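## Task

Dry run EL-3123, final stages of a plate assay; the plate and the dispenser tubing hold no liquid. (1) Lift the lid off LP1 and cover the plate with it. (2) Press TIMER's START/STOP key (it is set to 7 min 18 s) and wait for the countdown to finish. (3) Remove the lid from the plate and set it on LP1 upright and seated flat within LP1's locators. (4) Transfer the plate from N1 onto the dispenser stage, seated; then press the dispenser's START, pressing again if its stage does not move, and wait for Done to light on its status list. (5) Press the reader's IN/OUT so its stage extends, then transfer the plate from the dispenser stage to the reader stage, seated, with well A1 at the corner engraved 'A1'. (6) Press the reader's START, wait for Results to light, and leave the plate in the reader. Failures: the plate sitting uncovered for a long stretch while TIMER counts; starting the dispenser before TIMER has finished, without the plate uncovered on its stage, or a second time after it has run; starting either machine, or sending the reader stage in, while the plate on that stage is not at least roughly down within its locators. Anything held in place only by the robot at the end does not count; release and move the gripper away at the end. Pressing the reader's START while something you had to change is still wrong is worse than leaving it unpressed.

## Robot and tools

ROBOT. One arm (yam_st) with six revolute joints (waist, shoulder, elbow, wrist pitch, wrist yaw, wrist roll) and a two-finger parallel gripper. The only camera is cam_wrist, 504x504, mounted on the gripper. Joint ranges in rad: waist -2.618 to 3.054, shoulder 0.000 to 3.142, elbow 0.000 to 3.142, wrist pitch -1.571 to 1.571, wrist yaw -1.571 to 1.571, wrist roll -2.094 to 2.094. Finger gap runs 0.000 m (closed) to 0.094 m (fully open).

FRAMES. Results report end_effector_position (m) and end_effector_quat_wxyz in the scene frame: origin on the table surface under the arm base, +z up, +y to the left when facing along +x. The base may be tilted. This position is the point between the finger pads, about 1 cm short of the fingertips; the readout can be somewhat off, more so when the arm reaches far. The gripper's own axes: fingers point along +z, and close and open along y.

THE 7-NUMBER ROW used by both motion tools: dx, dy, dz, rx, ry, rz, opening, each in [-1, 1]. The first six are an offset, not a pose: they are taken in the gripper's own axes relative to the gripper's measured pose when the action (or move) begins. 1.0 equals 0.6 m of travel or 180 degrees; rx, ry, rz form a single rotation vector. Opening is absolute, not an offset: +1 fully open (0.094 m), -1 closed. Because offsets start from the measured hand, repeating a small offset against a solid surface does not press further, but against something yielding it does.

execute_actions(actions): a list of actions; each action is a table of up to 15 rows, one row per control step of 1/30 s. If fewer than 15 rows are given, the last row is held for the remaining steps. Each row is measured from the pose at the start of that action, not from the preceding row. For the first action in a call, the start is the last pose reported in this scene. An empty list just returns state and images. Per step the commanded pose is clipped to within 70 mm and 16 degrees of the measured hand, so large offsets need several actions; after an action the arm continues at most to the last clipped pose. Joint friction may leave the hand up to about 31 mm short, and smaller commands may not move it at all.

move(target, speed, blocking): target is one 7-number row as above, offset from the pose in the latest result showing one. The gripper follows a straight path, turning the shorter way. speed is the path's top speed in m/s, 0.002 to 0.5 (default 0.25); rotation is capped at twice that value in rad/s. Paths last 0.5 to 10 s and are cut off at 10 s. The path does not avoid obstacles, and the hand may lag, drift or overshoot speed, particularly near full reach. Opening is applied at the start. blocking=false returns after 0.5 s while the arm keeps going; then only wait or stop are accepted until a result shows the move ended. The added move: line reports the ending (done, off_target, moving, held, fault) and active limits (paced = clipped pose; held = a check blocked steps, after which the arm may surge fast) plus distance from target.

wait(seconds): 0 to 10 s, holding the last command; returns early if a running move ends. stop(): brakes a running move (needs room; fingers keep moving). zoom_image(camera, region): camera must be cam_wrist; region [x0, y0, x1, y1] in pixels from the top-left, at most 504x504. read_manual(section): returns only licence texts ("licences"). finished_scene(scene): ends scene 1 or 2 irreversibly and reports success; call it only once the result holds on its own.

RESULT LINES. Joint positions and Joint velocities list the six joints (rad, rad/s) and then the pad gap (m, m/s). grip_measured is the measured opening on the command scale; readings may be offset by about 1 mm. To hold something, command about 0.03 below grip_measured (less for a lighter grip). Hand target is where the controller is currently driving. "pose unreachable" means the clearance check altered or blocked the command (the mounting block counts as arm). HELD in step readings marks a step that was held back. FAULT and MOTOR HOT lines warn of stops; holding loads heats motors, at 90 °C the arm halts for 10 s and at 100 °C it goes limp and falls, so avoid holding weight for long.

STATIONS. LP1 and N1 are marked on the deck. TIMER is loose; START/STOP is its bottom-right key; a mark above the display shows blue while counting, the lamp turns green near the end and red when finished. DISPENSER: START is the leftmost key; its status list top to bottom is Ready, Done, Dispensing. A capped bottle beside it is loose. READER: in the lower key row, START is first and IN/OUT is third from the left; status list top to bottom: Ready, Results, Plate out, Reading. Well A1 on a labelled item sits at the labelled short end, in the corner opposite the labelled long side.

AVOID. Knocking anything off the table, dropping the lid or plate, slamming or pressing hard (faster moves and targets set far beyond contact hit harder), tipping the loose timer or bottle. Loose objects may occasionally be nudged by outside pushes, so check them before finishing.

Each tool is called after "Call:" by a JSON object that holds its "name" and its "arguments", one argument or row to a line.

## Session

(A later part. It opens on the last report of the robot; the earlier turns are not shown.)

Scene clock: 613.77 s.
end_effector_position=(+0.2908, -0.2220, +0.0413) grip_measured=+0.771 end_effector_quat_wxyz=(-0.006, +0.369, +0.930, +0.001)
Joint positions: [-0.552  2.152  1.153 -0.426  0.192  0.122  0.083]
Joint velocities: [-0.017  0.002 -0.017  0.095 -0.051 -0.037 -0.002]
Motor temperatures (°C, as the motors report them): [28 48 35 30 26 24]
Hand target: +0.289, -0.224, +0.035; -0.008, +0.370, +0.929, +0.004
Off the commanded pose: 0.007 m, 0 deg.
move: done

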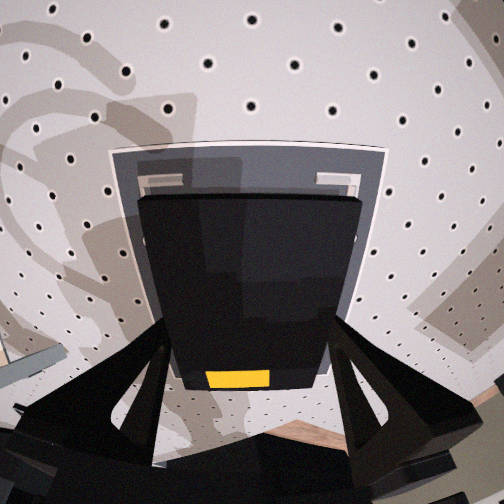

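Call:
{"name": "move", "arguments": {
  "target": [-0.002,0,0.022,0,-0.001,0,0.735],
  "speed": 0.02
}}

Scene clock: 617.60 s.
end_effector_position=(+0.2927, -0.2217, +0.0342) grip_measured=+0.771 end_effector_quat_wxyz=(-0.003, +0.369, +0.929, +0.000)
Joint positions: [-0.552  2.174  1.153 -0.399  0.192  0.122  0.083]
Joint velocities: [-0.002 -0.002 -0.022 -0.022 -0.037  0.022  0.   ]
Motor temperatures (°C, as the motors report them): [28 49 35 30 26 24]
Hand target: +0.292, -0.223, +0.028; -0.004, +0.369, +0.929, +0.001
Off the commanded pose: 0.006 m, 0 deg.
move: done

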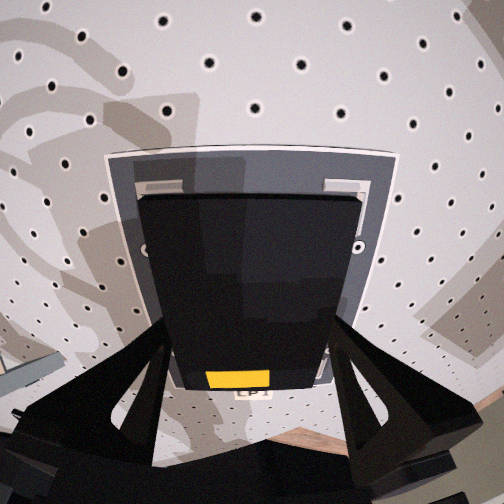

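The lid sits slightly left, so I'm nudging it right about 1.5 mm before releasing.

Call:
{"name": "move", "arguments": {
  "target": [0,-0.006,0,0.0065,0,0,0.735],
  "speed": 0.02
}}

Call:
{"name": "move", "arguments": {
  "target": [0,0,0,0,0,0,1]
}}

Call:
{"name": "move", "arguments": {
  "target": [0,0,-0.09,0,0,0,1],
  "speed": 0.05
}}

Call:
{"name": "zoom_image", "arguments": {
  "camera": "cam_wrist",
  "region": [120, 110, 380, 370]
}}

Scene clock: 630.47 s.
end_effector_position=(+0.2916, -0.2234, +0.0342) grip_measured=+0.771 end_effector_quat_wxyz=(-0.004, +0.369, +0.929, -0.005)
Joint positions: [-0.552  2.174  1.153 -0.398  0.203  0.122  0.083]
Joint velocities: [-0.007 -0.017  0.002 -0.022 -0.022  0.037  0.001]
Motor temperatures (°C, as the motors report them): [28 49 35 30 26 24]
Hand target: +0.290, -0.224, +0.034; -0.006, +0.369, +0.929, -0.009
Off the commanded pose: 0.002 m, 1 deg.
move: done

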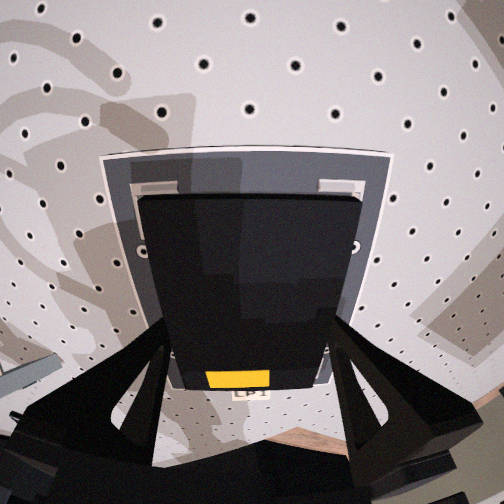

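Scene clock: 630.97 s.
end_effector_position=(+0.2916, -0.2234, +0.0342) grip_measured=+0.998 end_effector_quat_wxyz=(-0.004, +0.369, +0.929, -0.005)
Joint positions: [-0.552  2.174  1.153 -0.398  0.203  0.122  0.094]
Joint velocities: [-0.002 -0.002 -0.012 -0.037 -0.066  0.022 -0.001]
Motor temperatures (°C, as the motors report them): [28 49 35 30 26 24]
Hand target: +0.292, -0.223, +0.034; -0.004, +0.369, +0.929, -0.005
Off the commanded pose: 0.000 m, 0 deg.
move: done

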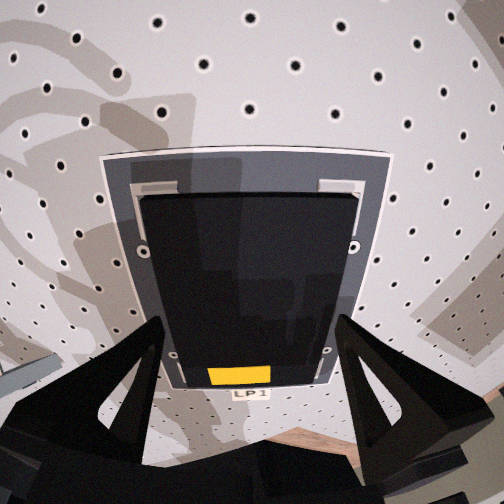

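Scene clock: 632.47 s.
end_effector_position=(+0.2855, -0.2204, +0.0785) grip_measured=+0.998 end_effector_quat_wxyz=(-0.013, +0.369, +0.929, -0.001)
Joint positions: [-0.532  2.042  1.153 -0.555  0.203  0.145  0.094]
Joint velocities: [-0.012 -0.007 -0.007 -0.037  0.022 -0.051 -0.   ]
Motor temperatures (°C, as the motors report them): [28 50 35 30 26 24]
Hand target: +0.292, -0.222, +0.088; -0.004, +0.369, +0.929, -0.006
Off the commanded pose: 0.012 m, 1 deg.
move: off_target

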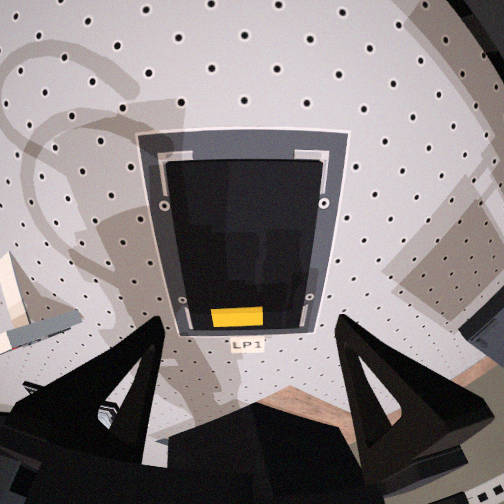

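Region (120, 110, 380, 370) of cam_wrist's 504x504 image, scaled by 1.938, with more detail than that image has.

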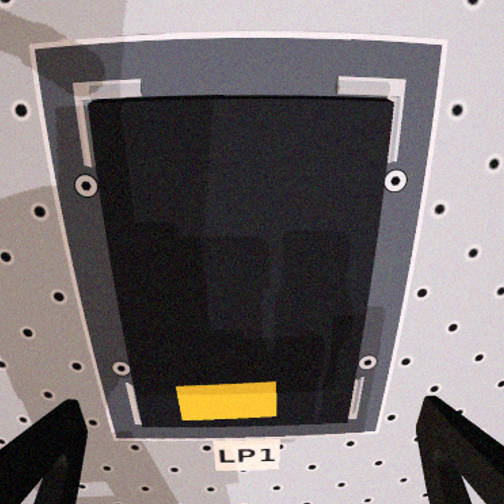

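Call:
{"name": "move", "arguments": {
  "target": [0.484,0.455,-0.07,0,0,-0.473,1],
  "speed": 0.25
}}

Scene clock: 641.10 s.
end_effector_position=(+0.2624, +0.1630, +0.1135) grip_measured=+0.998 end_effector_quat_wxyz=(-0.018, -0.347, +0.937, -0.007)
Joint positions: [ 0.683  2.2    1.092 -0.636  0.212 -0.074  0.094]
Joint velocities: [ 0.002  0.002  0.002 -0.007  0.007  0.022  0.   ]
Motor temperatures (°C, as the motors report them): [28 51 35 30 26 24]
Hand target: +0.261, +0.166, +0.111; -0.027, -0.357, +0.934, -0.006
Off the commanded pose: 0.018 m, 2 deg.
move: off_target

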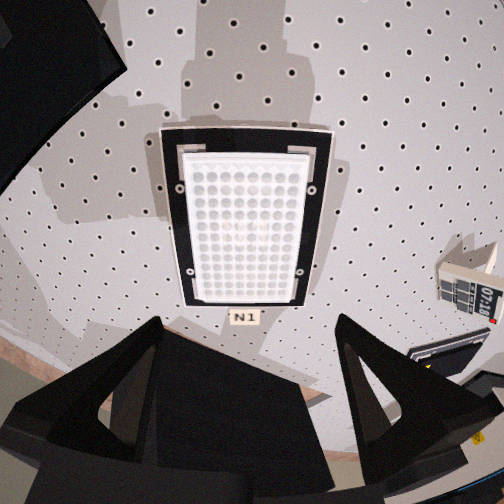

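Call:
{"name": "move", "arguments": {
  "target": [0.004,0.0,0.115,0,-0.006,0,1],
  "speed": 0.06
}}

Scene clock: 645.10 s.
end_effector_position=(+0.2660, +0.1672, +0.0542) grip_measured=+0.998 end_effector_quat_wxyz=(+0.002, -0.347, +0.938, +0.001)
Joint positions: [ 0.646  2.355  1.033 -0.369  0.212 -0.12   0.094]
Joint velocities: [-0.002  0.002 -0.012 -0.007 -0.066 -0.022 -0.001]
Motor temperatures (°C, as the motors report them): [28 50 35 30 26 24]
Hand target: +0.260, +0.160, +0.046; -0.010, -0.348, +0.938, -0.003
Off the commanded pose: 0.014 m, 1 deg.
move: off_target

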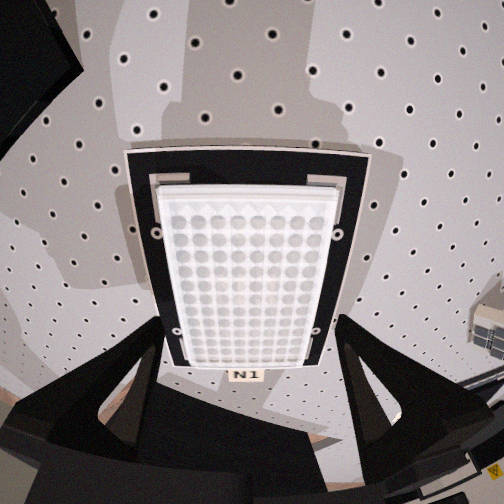

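Call:
{"name": "move", "arguments": {
  "target": [0.008,0.002,0.05,0,0.006,0,1],
  "speed": 0.03
}}

Call:
{"name": "move", "arguments": {
  "target": [0,0,0,0,0,0,0.71]
}}

Scene clock: 652.27 s.
end_effector_position=(+0.2610, +0.1679, +0.0310) grip_measured=+0.998 end_effector_quat_wxyz=(-0.004, -0.348, +0.938, -0.000)
Joint positions: [ 0.641  2.431  1.033 -0.304  0.213 -0.124  0.094]
Joint velocities: [ 0.007 -0.002 -0.027 -0.081  0.081 -0.095 -0.   ]
Motor temperatures (°C, as the motors report them): [28 50 35 30 26 24]
Hand target: +0.262, +0.165, +0.025; -0.007, -0.347, +0.938, -0.002
Off the commanded pose: 0.007 m, 0 deg.
move: done

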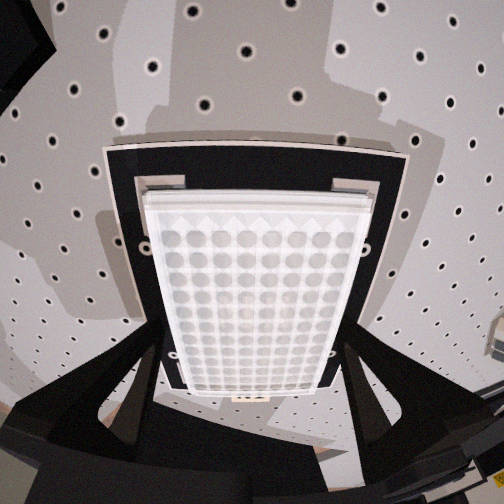

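Scene clock: 652.77 s.
end_effector_position=(+0.2622, +0.1662, +0.0309) grip_measured=+0.760 end_effector_quat_wxyz=(-0.003, -0.347, +0.938, -0.005)
Joint positions: [ 0.64   2.431  1.033 -0.304  0.224 -0.124  0.083]
Joint velocities: [-0.002  0.027  0.017  0.051 -0.11   0.037 -0.001]
Motor temperatures (°C, as the motors report them): [28 50 35 30 26 24]
Hand target: +0.261, +0.168, +0.031; -0.004, -0.348, +0.938, -0.000
Off the commanded pose: 0.002 m, 1 deg.
move: done

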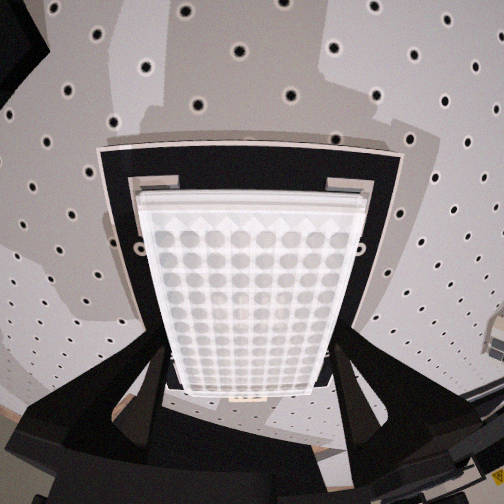

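Call:
{"name": "move", "arguments": {
  "target": [0,0,-0.29,0,0,0,0.72],
  "speed": 0.08
}}

Call:
{"name": "move", "arguments": {
  "target": [0.35,-0.39,-0.01,0,0,0.17,0.72],
  "speed": 0.2
}}

Scene clock: 661.60 s.
end_effector_position=(+0.2570, +0.1626, +0.1926) grip_measured=+0.760 end_effector_quat_wxyz=(-0.014, -0.348, +0.937, -0.014)
Joint positions: [ 0.749  2.023  1.192 -0.924  0.216 -0.008  0.083]
Joint velocities: [ 0.007  0.007 -0.012  0.007 -0.007 -0.007 -0.   ]
Motor temperatures (°C, as the motors report them): [28 51 35 30 26 24]
Hand target: +0.259, +0.168, +0.203; -0.003, -0.347, +0.938, -0.007
Off the commanded pose: 0.015 m, 2 deg.
move: off_target

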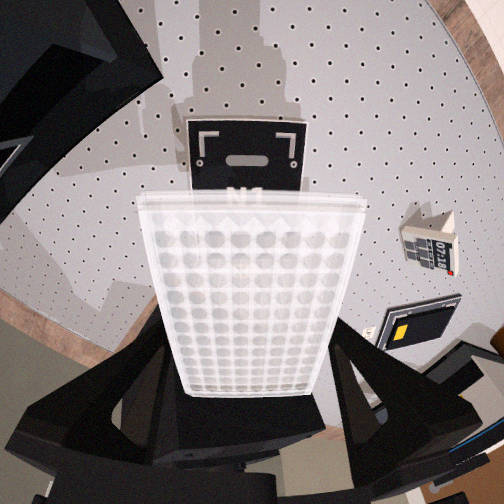

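Scene clock: 663.73 s.
end_effector_position=(+0.2481, -0.1389, +0.2016) grip_measured=+0.760 end_effector_quat_wxyz=(-0.011, -0.088, +0.996, -0.001)
Joint positions: [-0.269  1.569  0.996 -0.921  0.238 -0.521  0.083]
Joint velocities: [ 0.002 -0.007 -0.002 -0.007  0.022 -0.037 -0.   ]
Motor temperatures (°C, as the motors report them): [28 51 35 30 26 24]
Hand target: +0.251, -0.142, +0.208; -0.003, -0.088, +0.996, -0.000
Off the commanded pose: 0.015 m, 2 deg.
move: off_target

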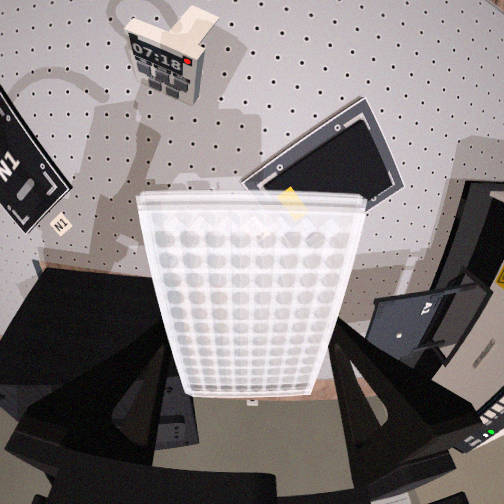

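Call:
{"name": "move", "arguments": {
  "target": [0.29,-0.22,-0.01,0,0,0,0.72],
  "speed": 0.15
}}

Scene clock: 668.63 s.
end_effector_position=(+0.1057, -0.2943, +0.2155) grip_measured=+0.760 end_effector_quat_wxyz=(+0.005, -0.083, +0.996, -0.010)
Joint positions: [-1.094  1.436  1.063 -0.944  0.08  -1.341  0.083]
Joint velocities: [ 0.017 -0.012  0.012 -0.051  0.007 -0.022  0.001]
Motor temperatures (°C, as the motors report them): [28 50 36 29 26 24]
Hand target: +0.105, -0.296, +0.211; +0.004, -0.085, +0.996, +0.003
Off the commanded pose: 0.009 m, 2 deg.
move: done

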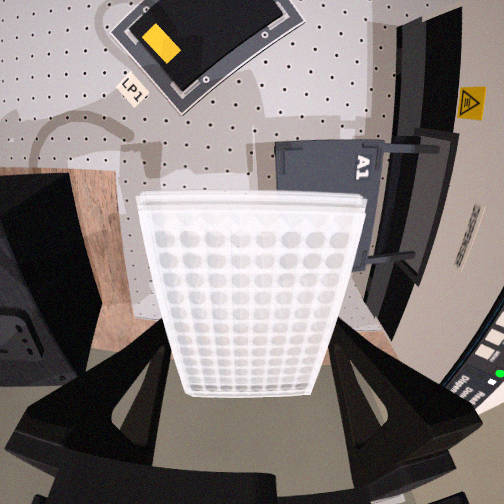

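Call:
{"name": "move", "arguments": {
  "target": [-0.01,-0.125,0.085,-0.006,0.003,-0.025,0.72],
  "speed": 0.08
}}

Scene clock: 673.47 s.
end_effector_position=(+0.1255, -0.3614, +0.1700) grip_measured=+0.760 end_effector_quat_wxyz=(-0.002, -0.123, +0.992, +0.003)
Joint positions: [-1.125  1.775  1.31  -0.879  0.079 -1.449  0.083]
Joint velocities: [-0.017  0.002  0.022  0.022 -0.037 -0.007 -0.002]
Motor temperatures (°C, as the motors report them): [28 49 36 29 26 24]
Hand target: +0.124, -0.369, +0.168; +0.000, -0.122, +0.993, -0.001
Off the commanded pose: 0.008 m, 1 deg.
move: done

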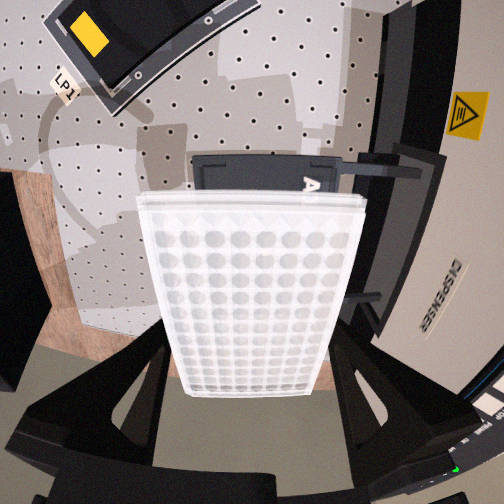

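Call:
{"name": "move", "arguments": {
  "target": [-0.005,-0.022,0.075,0,0,0,0.72],
  "speed": 0.05
}}

Scene clock: 679.13 s.
end_effector_position=(+0.1329, -0.3724, +0.1314) grip_measured=+0.760 end_effector_quat_wxyz=(-0.002, -0.124, +0.992, +0.002)
Joint positions: [-1.125  1.888  1.311 -0.764  0.079 -1.451  0.083]
Joint velocities: [-0.012  0.012 -0.012 -0.066  0.022  0.007 -0.001]
Motor temperatures (°C, as the motors report them): [28 49 37 29 26 24]
Hand target: +0.131, -0.374, +0.126; -0.002, -0.123, +0.992, +0.003
Off the commanded pose: 0.007 m, 0 deg.
move: done

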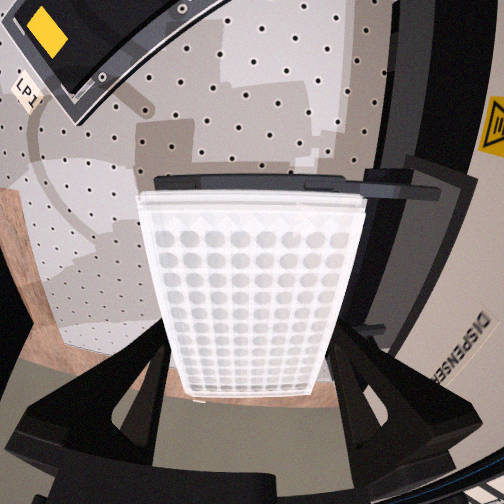

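Call:
{"name": "move", "arguments": {
  "target": [0.02,0.0,0.036,-0.005,0,0,0.72],
  "speed": 0.03
}}

Scene clock: 683.17 s.
end_effector_position=(+0.1259, -0.3784, +0.1194) grip_measured=+0.760 end_effector_quat_wxyz=(-0.002, -0.124, +0.992, +0.001)
Joint positions: [-1.151  1.92   1.311 -0.728  0.074 -1.477  0.083]
Joint velocities: [ 0.017 -0.007  0.007  0.007 -0.037 -0.022  0.001]
Motor temperatures (°C, as the motors report them): [28 50 37 29 26 24]
Hand target: +0.121, -0.376, +0.111; -0.002, -0.123, +0.992, +0.009
Off the commanded pose: 0.011 m, 1 deg.
move: off_target

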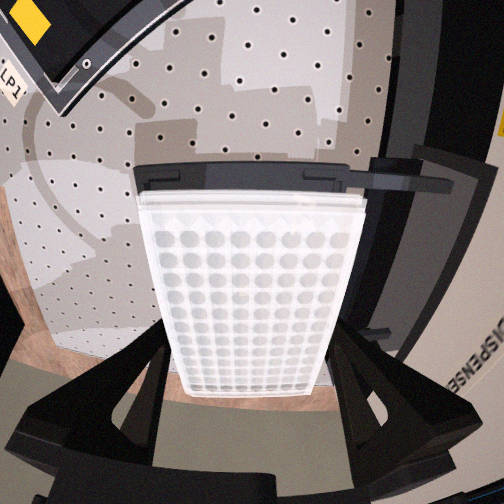

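Call:
{"name": "move", "arguments": {
  "target": [-0.006,0.024,0.026,-0.004,-0.007,0,0.72],
  "speed": 0.03
}}

Scene clock: 687.43 s.
end_effector_position=(+0.1257, -0.3671, +0.1075) grip_measured=+0.760 end_effector_quat_wxyz=(+0.005, -0.124, +0.992, +0.007)
Joint positions: [-1.151  1.92   1.252 -0.677  0.058 -1.478  0.083]
Joint velocities: [ 0.002  0.002 -0.002  0.022 -0.022 -0.007 -0.   ]
Motor temperatures (°C, as the motors report them): [28 50 37 29 26 24]
Hand target: +0.126, -0.364, +0.104; +0.008, -0.123, +0.992, +0.009
Off the commanded pose: 0.005 m, 0 deg.
move: done

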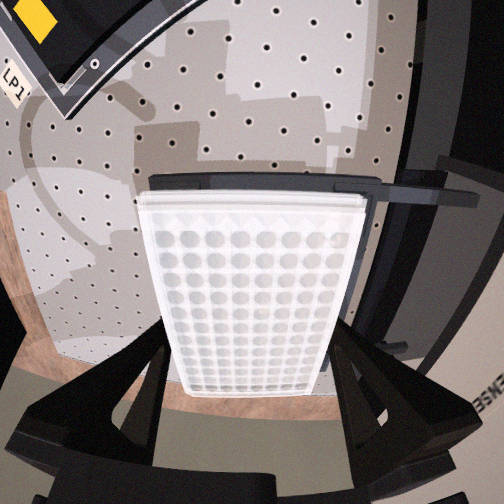

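Call:
{"name": "move", "arguments": {
  "target": [0.005,-0.011,0,0.0095,0.006,0,0.72],
  "speed": 0.02
}}

Call:
{"name": "zoom_image", "arguments": {
  "camera": "cam_wrist",
  "region": [110, 140, 400, 430]
}}

Scene clock: 692.10 s.
end_effector_position=(+0.1250, -0.3718, +0.1075) grip_measured=+0.760 end_effector_quat_wxyz=(+0.000, -0.124, +0.992, -0.003)
Joint positions: [-1.151  1.92   1.252 -0.66   0.071 -1.478  0.083]
Joint velocities: [-0.007  0.012  0.017  0.081 -0.051  0.051 -0.   ]
Motor temperatures (°C, as the motors report them): [28 50 37 29 26 24]
Hand target: +0.124, -0.374, +0.107; -0.003, -0.125, +0.992, -0.009
Off the commanded pose: 0.002 m, 1 deg.
move: done

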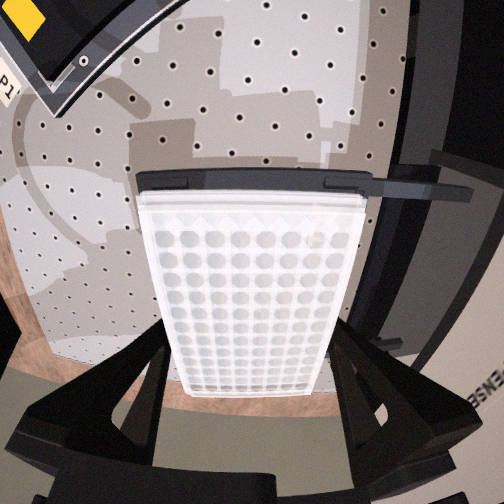

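Region (110, 140, 400, 430) of cam_wrist's 504x504 image, scaled by 1.738, with more detail than that image has.

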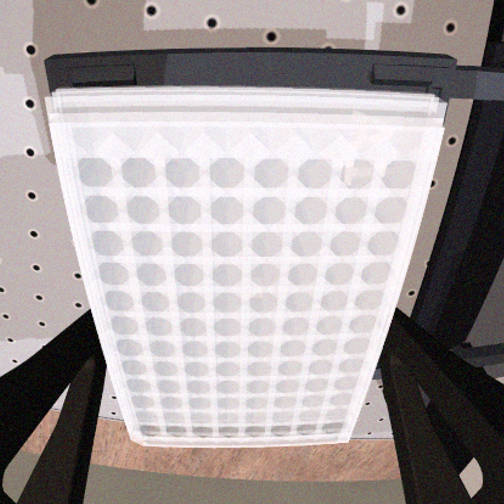

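Call:
{"name": "move", "arguments": {
  "target": [0,0,0,0,0,-0.009,0.72],
  "speed": 0.02
}}

Call:
{"name": "move", "arguments": {
  "target": [0,0.002,0.023,-0.005,0,0,0.72],
  "speed": 0.02
}}

Call:
{"name": "zoom_image", "arguments": {
  "camera": "cam_wrist",
  "region": [110, 140, 400, 430]
}}

Scene clock: 700.00 s.
end_effector_position=(+0.1249, -0.3720, +0.1075) grip_measured=+0.760 end_effector_quat_wxyz=(+0.000, -0.132, +0.991, -0.004)
Joint positions: [-1.151  1.92   1.252 -0.659  0.072 -1.495  0.083]
Joint velocities: [ 0.002 -0.002 -0.012  0.037 -0.037 -0.007  0.   ]
Motor temperatures (°C, as the motors report them): [28 52 36 29 26 24]
Hand target: +0.125, -0.372, +0.107; +0.000, -0.138, +0.990, -0.003
Off the commanded pose: 0.000 m, 1 deg.
move: done

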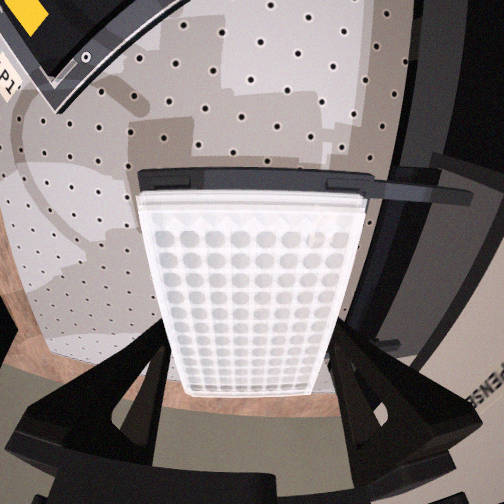

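Scene clock: 700.97 s.
end_effector_position=(+0.1250, -0.3709, +0.1004) grip_measured=+0.760 end_effector_quat_wxyz=(-0.001, -0.133, +0.991, +0.001)
Joint positions: [-1.151  1.941  1.252 -0.648  0.072 -1.496  0.083]
Joint velocities: [ 0.007 -0.002 -0.012  0.007 -0.022 -0.022  0.001]
Motor temperatures (°C, as the motors report them): [28 52 37 29 26 24]
Hand target: +0.124, -0.371, +0.094; -0.001, -0.132, +0.991, +0.004
Off the commanded pose: 0.007 m, 0 deg.
move: done

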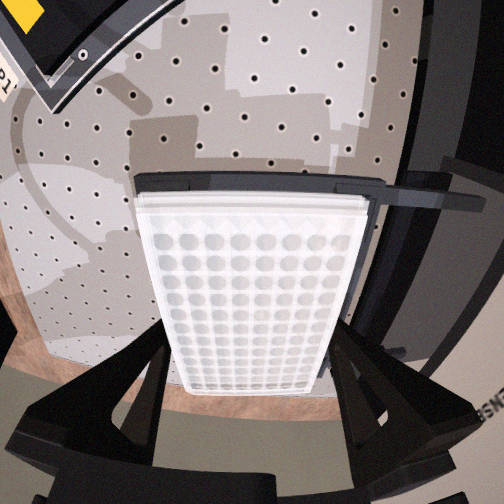

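Region (110, 140, 400, 430) of cam_wrist's 504x504 image, scaled by 1.738, with more detail than that image has.

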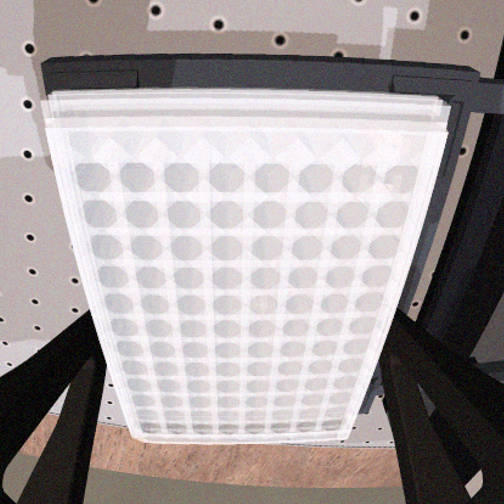

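The plate is resting on the left locators, so I'm sliding it right about 3 mm.

Call:
{"name": "move", "arguments": {
  "target": [0,-0.01,0,0.0085,0,0,0.72],
  "speed": 0.02
}}

Call:
{"name": "zoom_image", "arguments": {
  "camera": "cam_wrist",
  "region": [110, 140, 400, 430]
}}

Scene clock: 706.73 s.
end_effector_position=(+0.1249, -0.3710, +0.1004) grip_measured=+0.760 end_effector_quat_wxyz=(-0.001, -0.133, +0.991, +0.001)
Joint positions: [-1.151  1.941  1.252 -0.648  0.073 -1.496  0.083]
Joint velocities: [-0.002  0.002 -0.012  0.051  0.007 -0.022  0.001]
Motor temperatures (°C, as the motors report them): [28 52 37 29 26 24]
Hand target: +0.126, -0.377, +0.100; +0.001, -0.133, +0.991, -0.012
Off the commanded pose: 0.006 m, 2 deg.
move: done

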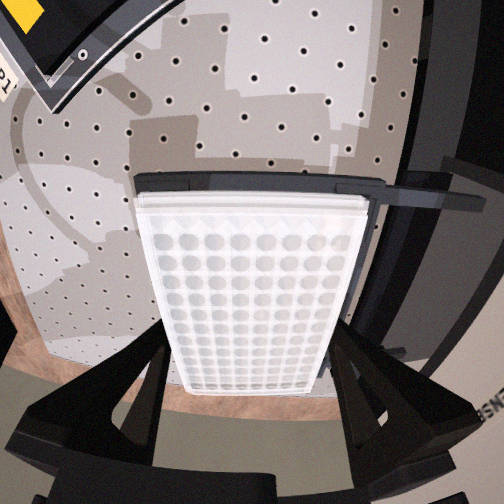

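Region (110, 140, 400, 430) of cam_wrist's 504x504 image, scaled by 1.738, with more detail than that image has.

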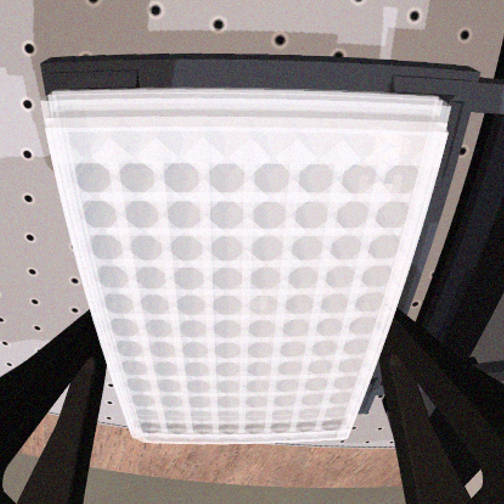

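Call:
{"name": "move", "arguments": {
  "target": [0,0,0,0,0,0,0.84]
}}

Call:
{"name": "move", "arguments": {
  "target": [0,-0.014,0,0.012,0,0,0.84],
  "speed": 0.01
}}

Call:
{"name": "zoom_image", "arguments": {
  "camera": "cam_wrist",
  "region": [110, 140, 400, 430]
}}

Scene clock: 711.87 s.
end_effector_position=(+0.1249, -0.3710, +0.1004) grip_measured=+0.837 end_effector_quat_wxyz=(-0.001, -0.133, +0.991, +0.001)
Joint positions: [-1.151  1.941  1.252 -0.648  0.073 -1.496  0.086]
Joint velocities: [ 0.007 -0.002 -0.002  0.022  0.037  0.095 -0.001]
Motor temperatures (°C, as the motors report them): [28 52 37 29 26 24]
Hand target: +0.125, -0.371, +0.100; -0.001, -0.133, +0.991, +0.001
Off the commanded pose: 0.000 m, 0 deg.
move: done

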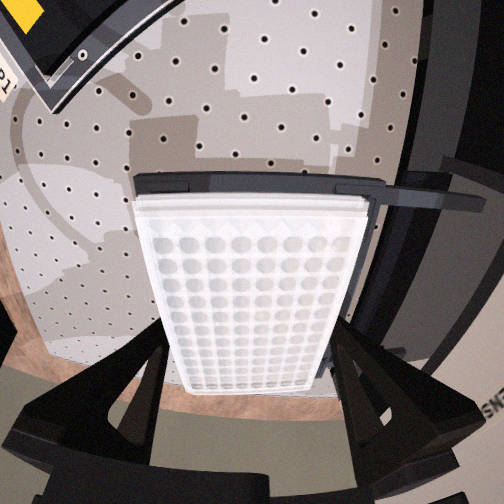

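Scene clock: 713.97 s.
end_effector_position=(+0.1258, -0.3734, +0.1004) grip_measured=+0.838 end_effector_quat_wxyz=(-0.000, -0.133, +0.991, -0.004)
Joint positions: [-1.151  1.941  1.252 -0.637  0.073 -1.496  0.086]
Joint velocities: [ 0.007 -0.002  0.002 -0.066 -0.007  0.066 -0.001]
Motor temperatures (°C, as the motors report them): [28 53 37 29 26 24]
Hand target: +0.127, -0.379, +0.100; +0.001, -0.133, +0.991, -0.018
Off the commanded pose: 0.006 m, 2 deg.
move: done

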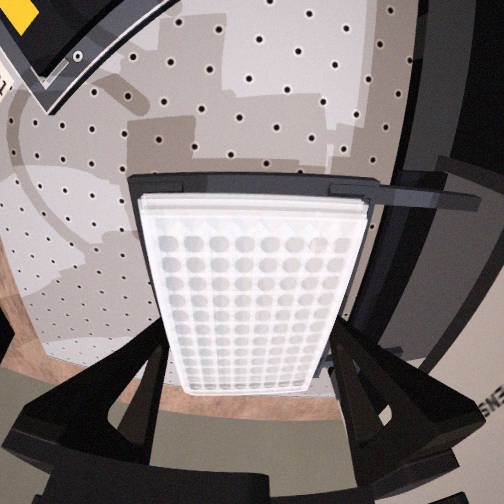

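Region (110, 140, 400, 430) of cam_wrist's 504x504 image, scaled by 1.738, with more detail than that image has.

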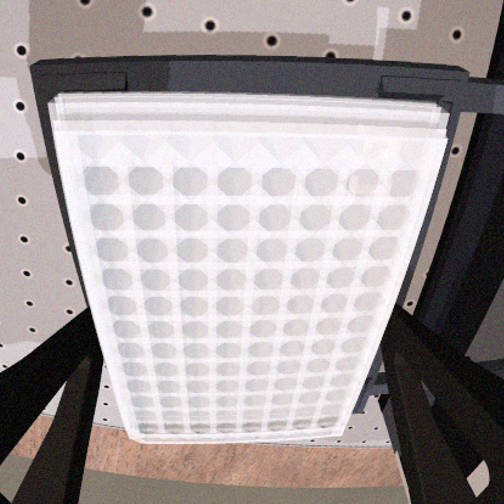

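The front is in, but the rear left may still be up. Pushing once more, then inspecting.

Call:
{"name": "move", "arguments": {
  "target": [0,-0.014,0,0.012,0,0,0.84],
  "speed": 0.01
}}

Call:
{"name": "move", "arguments": {
  "target": [0,0,0,0,0,0,1]
}}

Call:
{"name": "move", "arguments": {
  "target": [0.1,0,-0.12,0,0,0,1],
  "speed": 0.05
}}

Call:
{"name": "zoom_image", "arguments": {
  "camera": "cam_wrist",
  "region": [130, 40, 390, 300]
}}

Scene clock: 721.60 s.
end_effector_position=(+0.1258, -0.3735, +0.1004) grip_measured=+0.838 end_effector_quat_wxyz=(-0.000, -0.133, +0.991, -0.005)
Joint positions: [-1.151  1.941  1.252 -0.637  0.073 -1.496  0.086]
Joint velocities: [ 0.022  0.007 -0.012 -0.022 -0.007 -0.007 -0.   ]
Motor temperatures (°C, as the motors report them): [28 53 36 29 26 24]
Hand target: +0.128, -0.381, +0.101; +0.002, -0.133, +0.991, -0.023
Off the commanded pose: 0.008 m, 2 deg.
move: done

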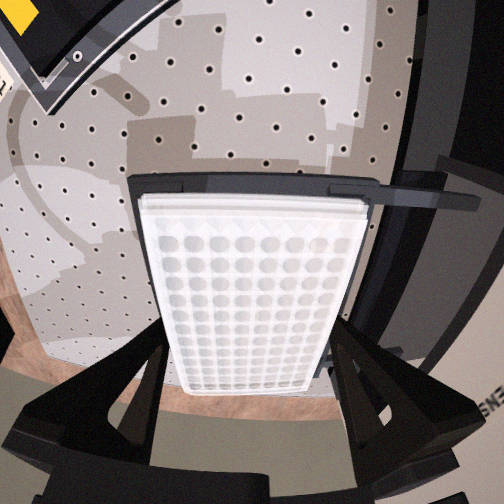

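Scene clock: 722.10 s.
end_effector_position=(+0.1258, -0.3734, +0.1004) grip_measured=+0.998 end_effector_quat_wxyz=(-0.000, -0.133, +0.991, -0.004)
Joint positions: [-1.151  1.941  1.252 -0.637  0.073 -1.496  0.094]
Joint velocities: [0.022 0.012 0.002 0.051 0.007 0.051 0.001]
Motor temperatures (°C, as the motors report them): [28 53 36 29 26 24]
Hand target: +0.126, -0.374, +0.100; -0.000, -0.133, +0.991, -0.005
Off the commanded pose: 0.000 m, 0 deg.
move: done

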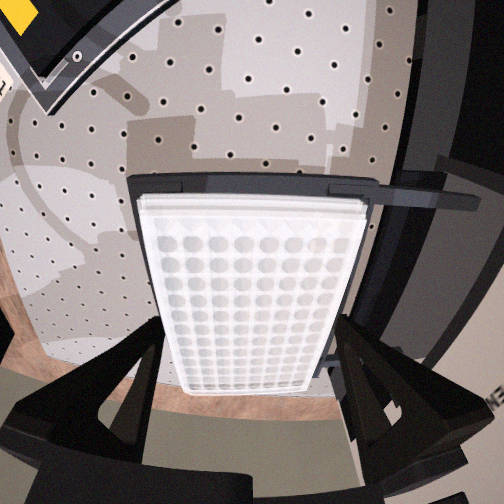

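Scene clock: 724.40 s.
end_effector_position=(+0.0724, -0.3808, +0.1620) grip_measured=+0.998 end_effector_quat_wxyz=(-0.000, -0.133, +0.991, +0.007)
Joint positions: [-1.295  1.799  1.325 -0.866  0.036 -1.635  0.094]
Joint velocities: [-0.007 -0.012 -0.017 -0.037 -0.11   0.007  0.001]
Motor temperatures (°C, as the motors report them): [28 54 37 29 26 24]
Hand target: +0.070, -0.387, +0.173; +0.002, -0.132, +0.991, -0.005
Off the commanded pose: 0.014 m, 1 deg.
move: off_target

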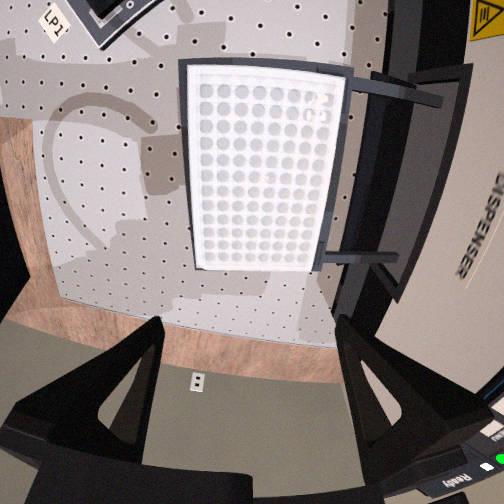

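Region (130, 40, 390, 300) of cam_wrist's 504x504 image, scaled by 1.938, with more detail than that image has.

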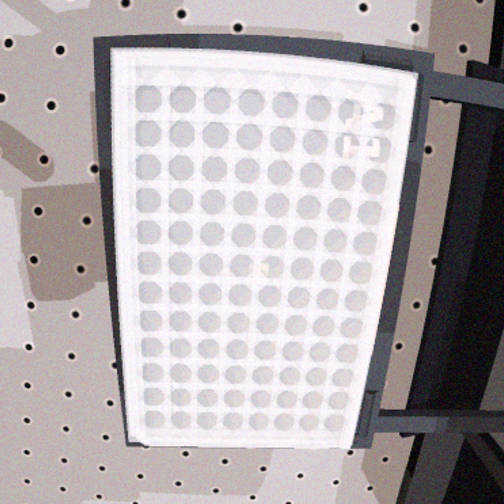

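Call:
{"name": "move", "arguments": {
  "target": [-0.098,0.0,0.08,0,0,0.016,1],
  "speed": 0.05
}}

Scene clock: 730.97 s.
end_effector_position=(+0.1256, -0.3729, +0.1236) grip_measured=+0.998 end_effector_quat_wxyz=(+0.002, -0.108, +0.994, -0.003)
Joint positions: [-1.149  1.888  1.276 -0.716  0.068 -1.444  0.094]
Joint velocities: [ 0.002  0.012 -0.017 -0.007 -0.051  0.066 -0.001]
Motor temperatures (°C, as the motors report them): [28 55 37 29 26 24]
Hand target: +0.127, -0.365, +0.114; -0.003, -0.109, +0.994, +0.008
Off the commanded pose: 0.013 m, 1 deg.
move: off_target

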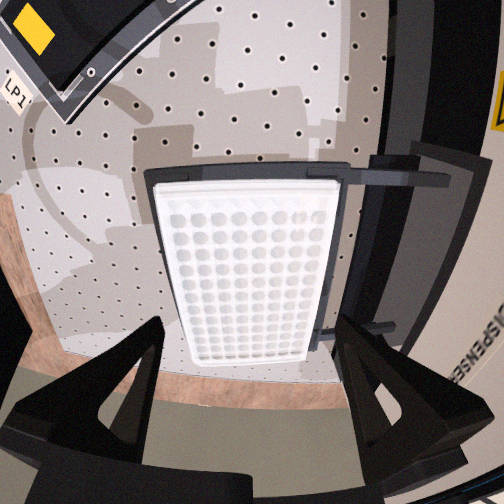

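Call:
{"name": "move", "arguments": {
  "target": [0,0.004,0.045,-0.008,0,0,1],
  "speed": 0.03
}}

Scene clock: 734.03 s.
end_effector_position=(+0.1270, -0.3734, +0.1052) grip_measured=+0.998 end_effector_quat_wxyz=(+0.001, -0.107, +0.994, +0.003)
Joint positions: [-1.149  1.941  1.276 -0.675  0.068 -1.442  0.094]
Joint velocities: [-0.012 -0.007 -0.012  0.037  0.051 -0.022  0.   ]
Motor temperatures (°C, as the motors report them): [28 54 37 29 26 24]
Hand target: +0.125, -0.371, +0.097; +0.001, -0.108, +0.994, +0.010
Off the commanded pose: 0.009 m, 1 deg.
move: done

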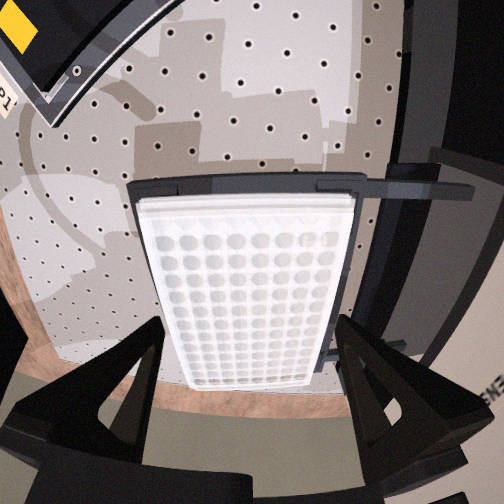

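Call:
{"name": "move", "arguments": {
  "target": [0,0,0,0,0,0,0.72]
}}

Call:
{"name": "move", "arguments": {
  "target": [0,-0.005,-0.032,0.006,0,0,0.72],
  "speed": 0.02
}}

Call:
{"name": "move", "arguments": {
  "target": [0,0,0,0,0,-0.014,0.72],
  "speed": 0.02
}}

Call:
{"name": "zoom_image", "arguments": {
  "camera": "cam_wrist",
  "region": [110, 140, 400, 430]
}}

Scene clock: 743.27 s.
end_effector_position=(+0.1271, -0.3736, +0.1052) grip_measured=+0.732 end_effector_quat_wxyz=(+0.001, -0.107, +0.994, +0.002)
Joint positions: [-1.149  1.941  1.276 -0.674  0.068 -1.442  0.081]
Joint velocities: [ 0.012 -0.007  0.032 -0.007 -0.037  0.066  0.   ]
Motor temperatures (°C, as the motors report them): [28 54 37 29 26 24]
Hand target: +0.127, -0.373, +0.105; +0.001, -0.107, +0.994, +0.003
Off the commanded pose: 0.000 m, 0 deg.
move: done

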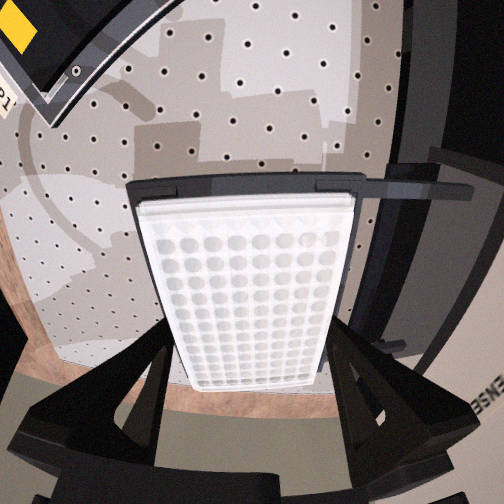

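Scene clock: 744.47 s.
end_effector_position=(+0.1258, -0.3719, +0.1138) grip_measured=+0.732 end_effector_quat_wxyz=(+0.001, -0.107, +0.994, +0.003)
Joint positions: [-1.149  1.916  1.276 -0.701  0.068 -1.442  0.081]
Joint velocities: [ 0.002 -0.007  0.012 -0.066 -0.007 -0.022  0.   ]
Motor temperatures (°C, as the motors report them): [28 54 37 29 26 24]
Hand target: +0.128, -0.376, +0.124; +0.002, -0.108, +0.994, -0.007
Off the commanded pose: 0.012 m, 1 deg.
move: off_target

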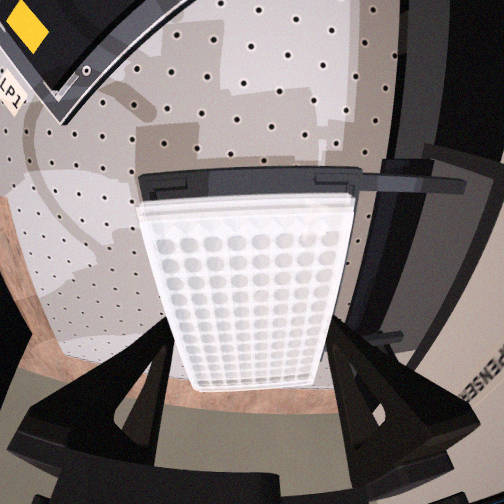

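Scene clock: 745.80 s.
end_effector_position=(+0.1258, -0.3719, +0.1138) grip_measured=+0.732 end_effector_quat_wxyz=(+0.001, -0.124, +0.992, +0.003)
Joint positions: [-1.149  1.916  1.276 -0.701  0.068 -1.475  0.081]
Joint velocities: [ 0.007  0.022 -0.007  0.037  0.066 -0.066  0.001]
Motor temperatures (°C, as the motors report them): [28 54 37 29 26 24]
Hand target: +0.126, -0.372, +0.114; +0.001, -0.129, +0.992, +0.003
Off the commanded pose: 0.000 m, 1 deg.
move: done

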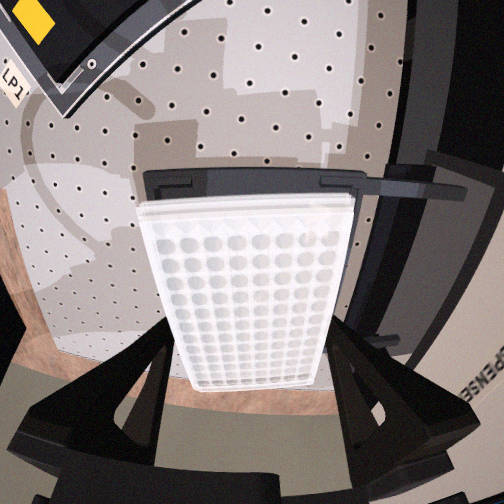

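Region (110, 140, 400, 430) of cam_wrist's 504x504 image, scaled by 1.738, with more detail than that image has.

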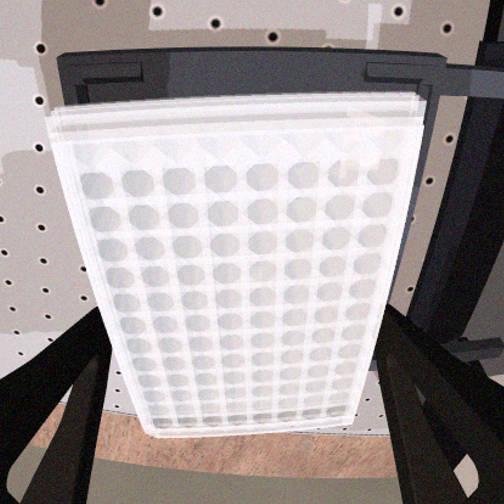

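Call:
{"name": "move", "arguments": {
  "target": [0,0,0,0,0,0.017,0.70],
  "speed": 0.02
}}

Call:
{"name": "move", "arguments": {
  "target": [0,-0.002,0.022,-0.002,0,0,0.70],
  "speed": 0.02
}}

Call:
{"name": "zoom_image", "arguments": {
  "camera": "cam_wrist",
  "region": [110, 140, 400, 430]
}}

Scene clock: 754.23 s.
end_effector_position=(+0.1258, -0.3719, +0.1138) grip_measured=+0.717 end_effector_quat_wxyz=(+0.001, -0.103, +0.995, +0.003)
Joint positions: [-1.149  1.916  1.276 -0.701  0.068 -1.433  0.081]
Joint velocities: [ 0.002  0.007  0.002 -0.095  0.037 -0.022 -0.001]
Motor temperatures (°C, as the motors report them): [28 55 37 29 26 24]
Hand target: +0.126, -0.372, +0.114; +0.001, -0.097, +0.995, +0.003
Off the commanded pose: 0.000 m, 1 deg.
move: done

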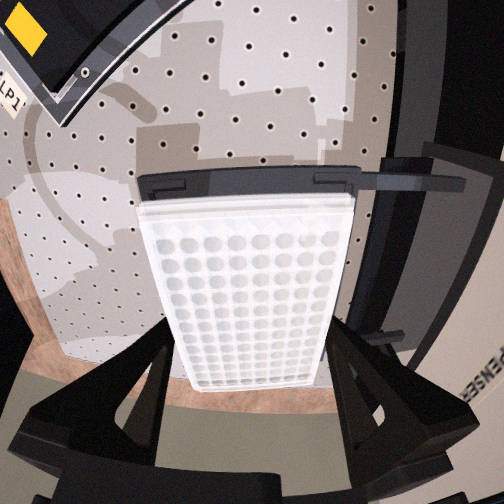

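Scene clock: 755.23 s.
end_effector_position=(+0.1265, -0.3722, +0.1065) grip_measured=+0.717 end_effector_quat_wxyz=(+0.000, -0.103, +0.995, +0.005)
Joint positions: [-1.149  1.937  1.276 -0.683  0.068 -1.433  0.081]
Joint velocities: [-0.012 -0.007 -0.017 -0.051  0.007 -0.051  0.   ]
Motor temperatures (°C, as the motors report them): [28 55 37 29 26 24]
Hand target: +0.126, -0.373, +0.101; +0.000, -0.103, +0.995, +0.006
Off the commanded pose: 0.006 m, 0 deg.
move: done

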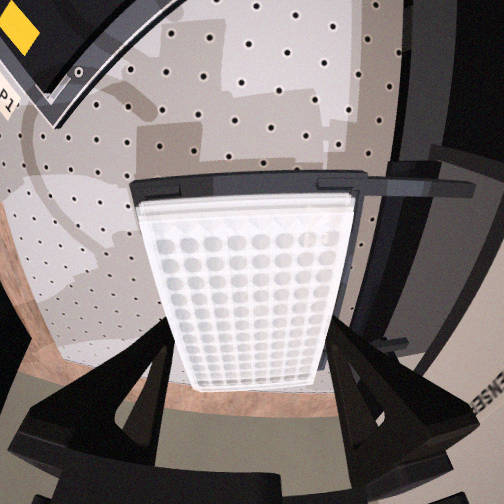

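Region (110, 140, 400, 430) of cam_wrist's 504x504 image, scaled by 1.738, with more detail than that image has.

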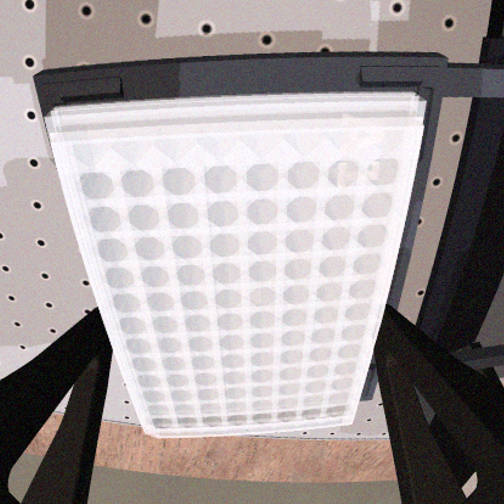

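Call:
{"name": "move", "arguments": {
  "target": [0,-0.008,0,0.0065,0,0,0.70],
  "speed": 0.02
}}

Call:
{"name": "zoom_image", "arguments": {
  "camera": "cam_wrist",
  "region": [110, 140, 400, 430]
}}

Scene clock: 758.87 s.
end_effector_position=(+0.1272, -0.3741, +0.1065) grip_measured=+0.717 end_effector_quat_wxyz=(+0.001, -0.103, +0.995, +0.001)
Joint positions: [-1.149  1.937  1.276 -0.675  0.068 -1.433  0.081]
Joint velocities: [-0.012 -0.007  0.012 -0.081  0.051 -0.051 -0.001]
Motor temperatures (°C, as the motors report them): [28 55 37 29 26 24]
Hand target: +0.127, -0.377, +0.106; +0.001, -0.103, +0.995, -0.005
Off the commanded pose: 0.003 m, 1 deg.
move: done

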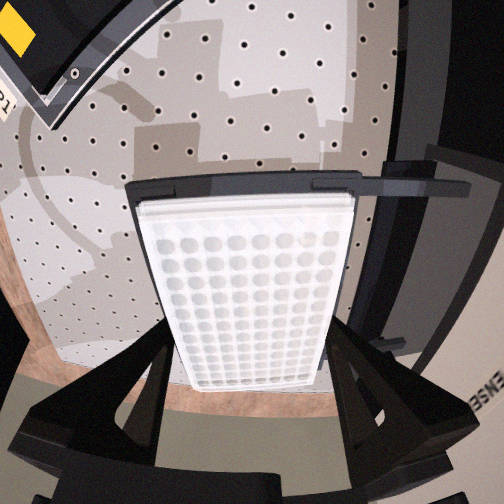

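Region (110, 140, 400, 430) of cam_wrist's 504x504 image, scaled by 1.738, with more detail than that image has.

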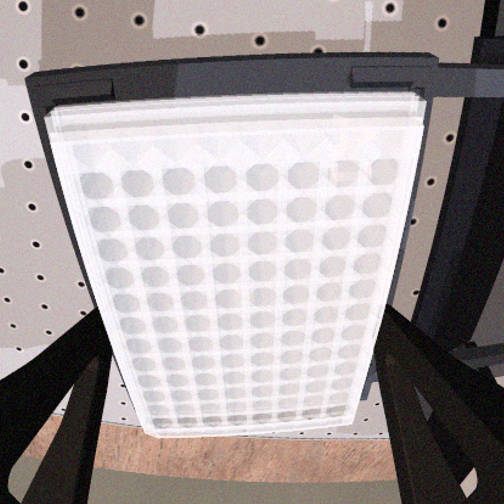

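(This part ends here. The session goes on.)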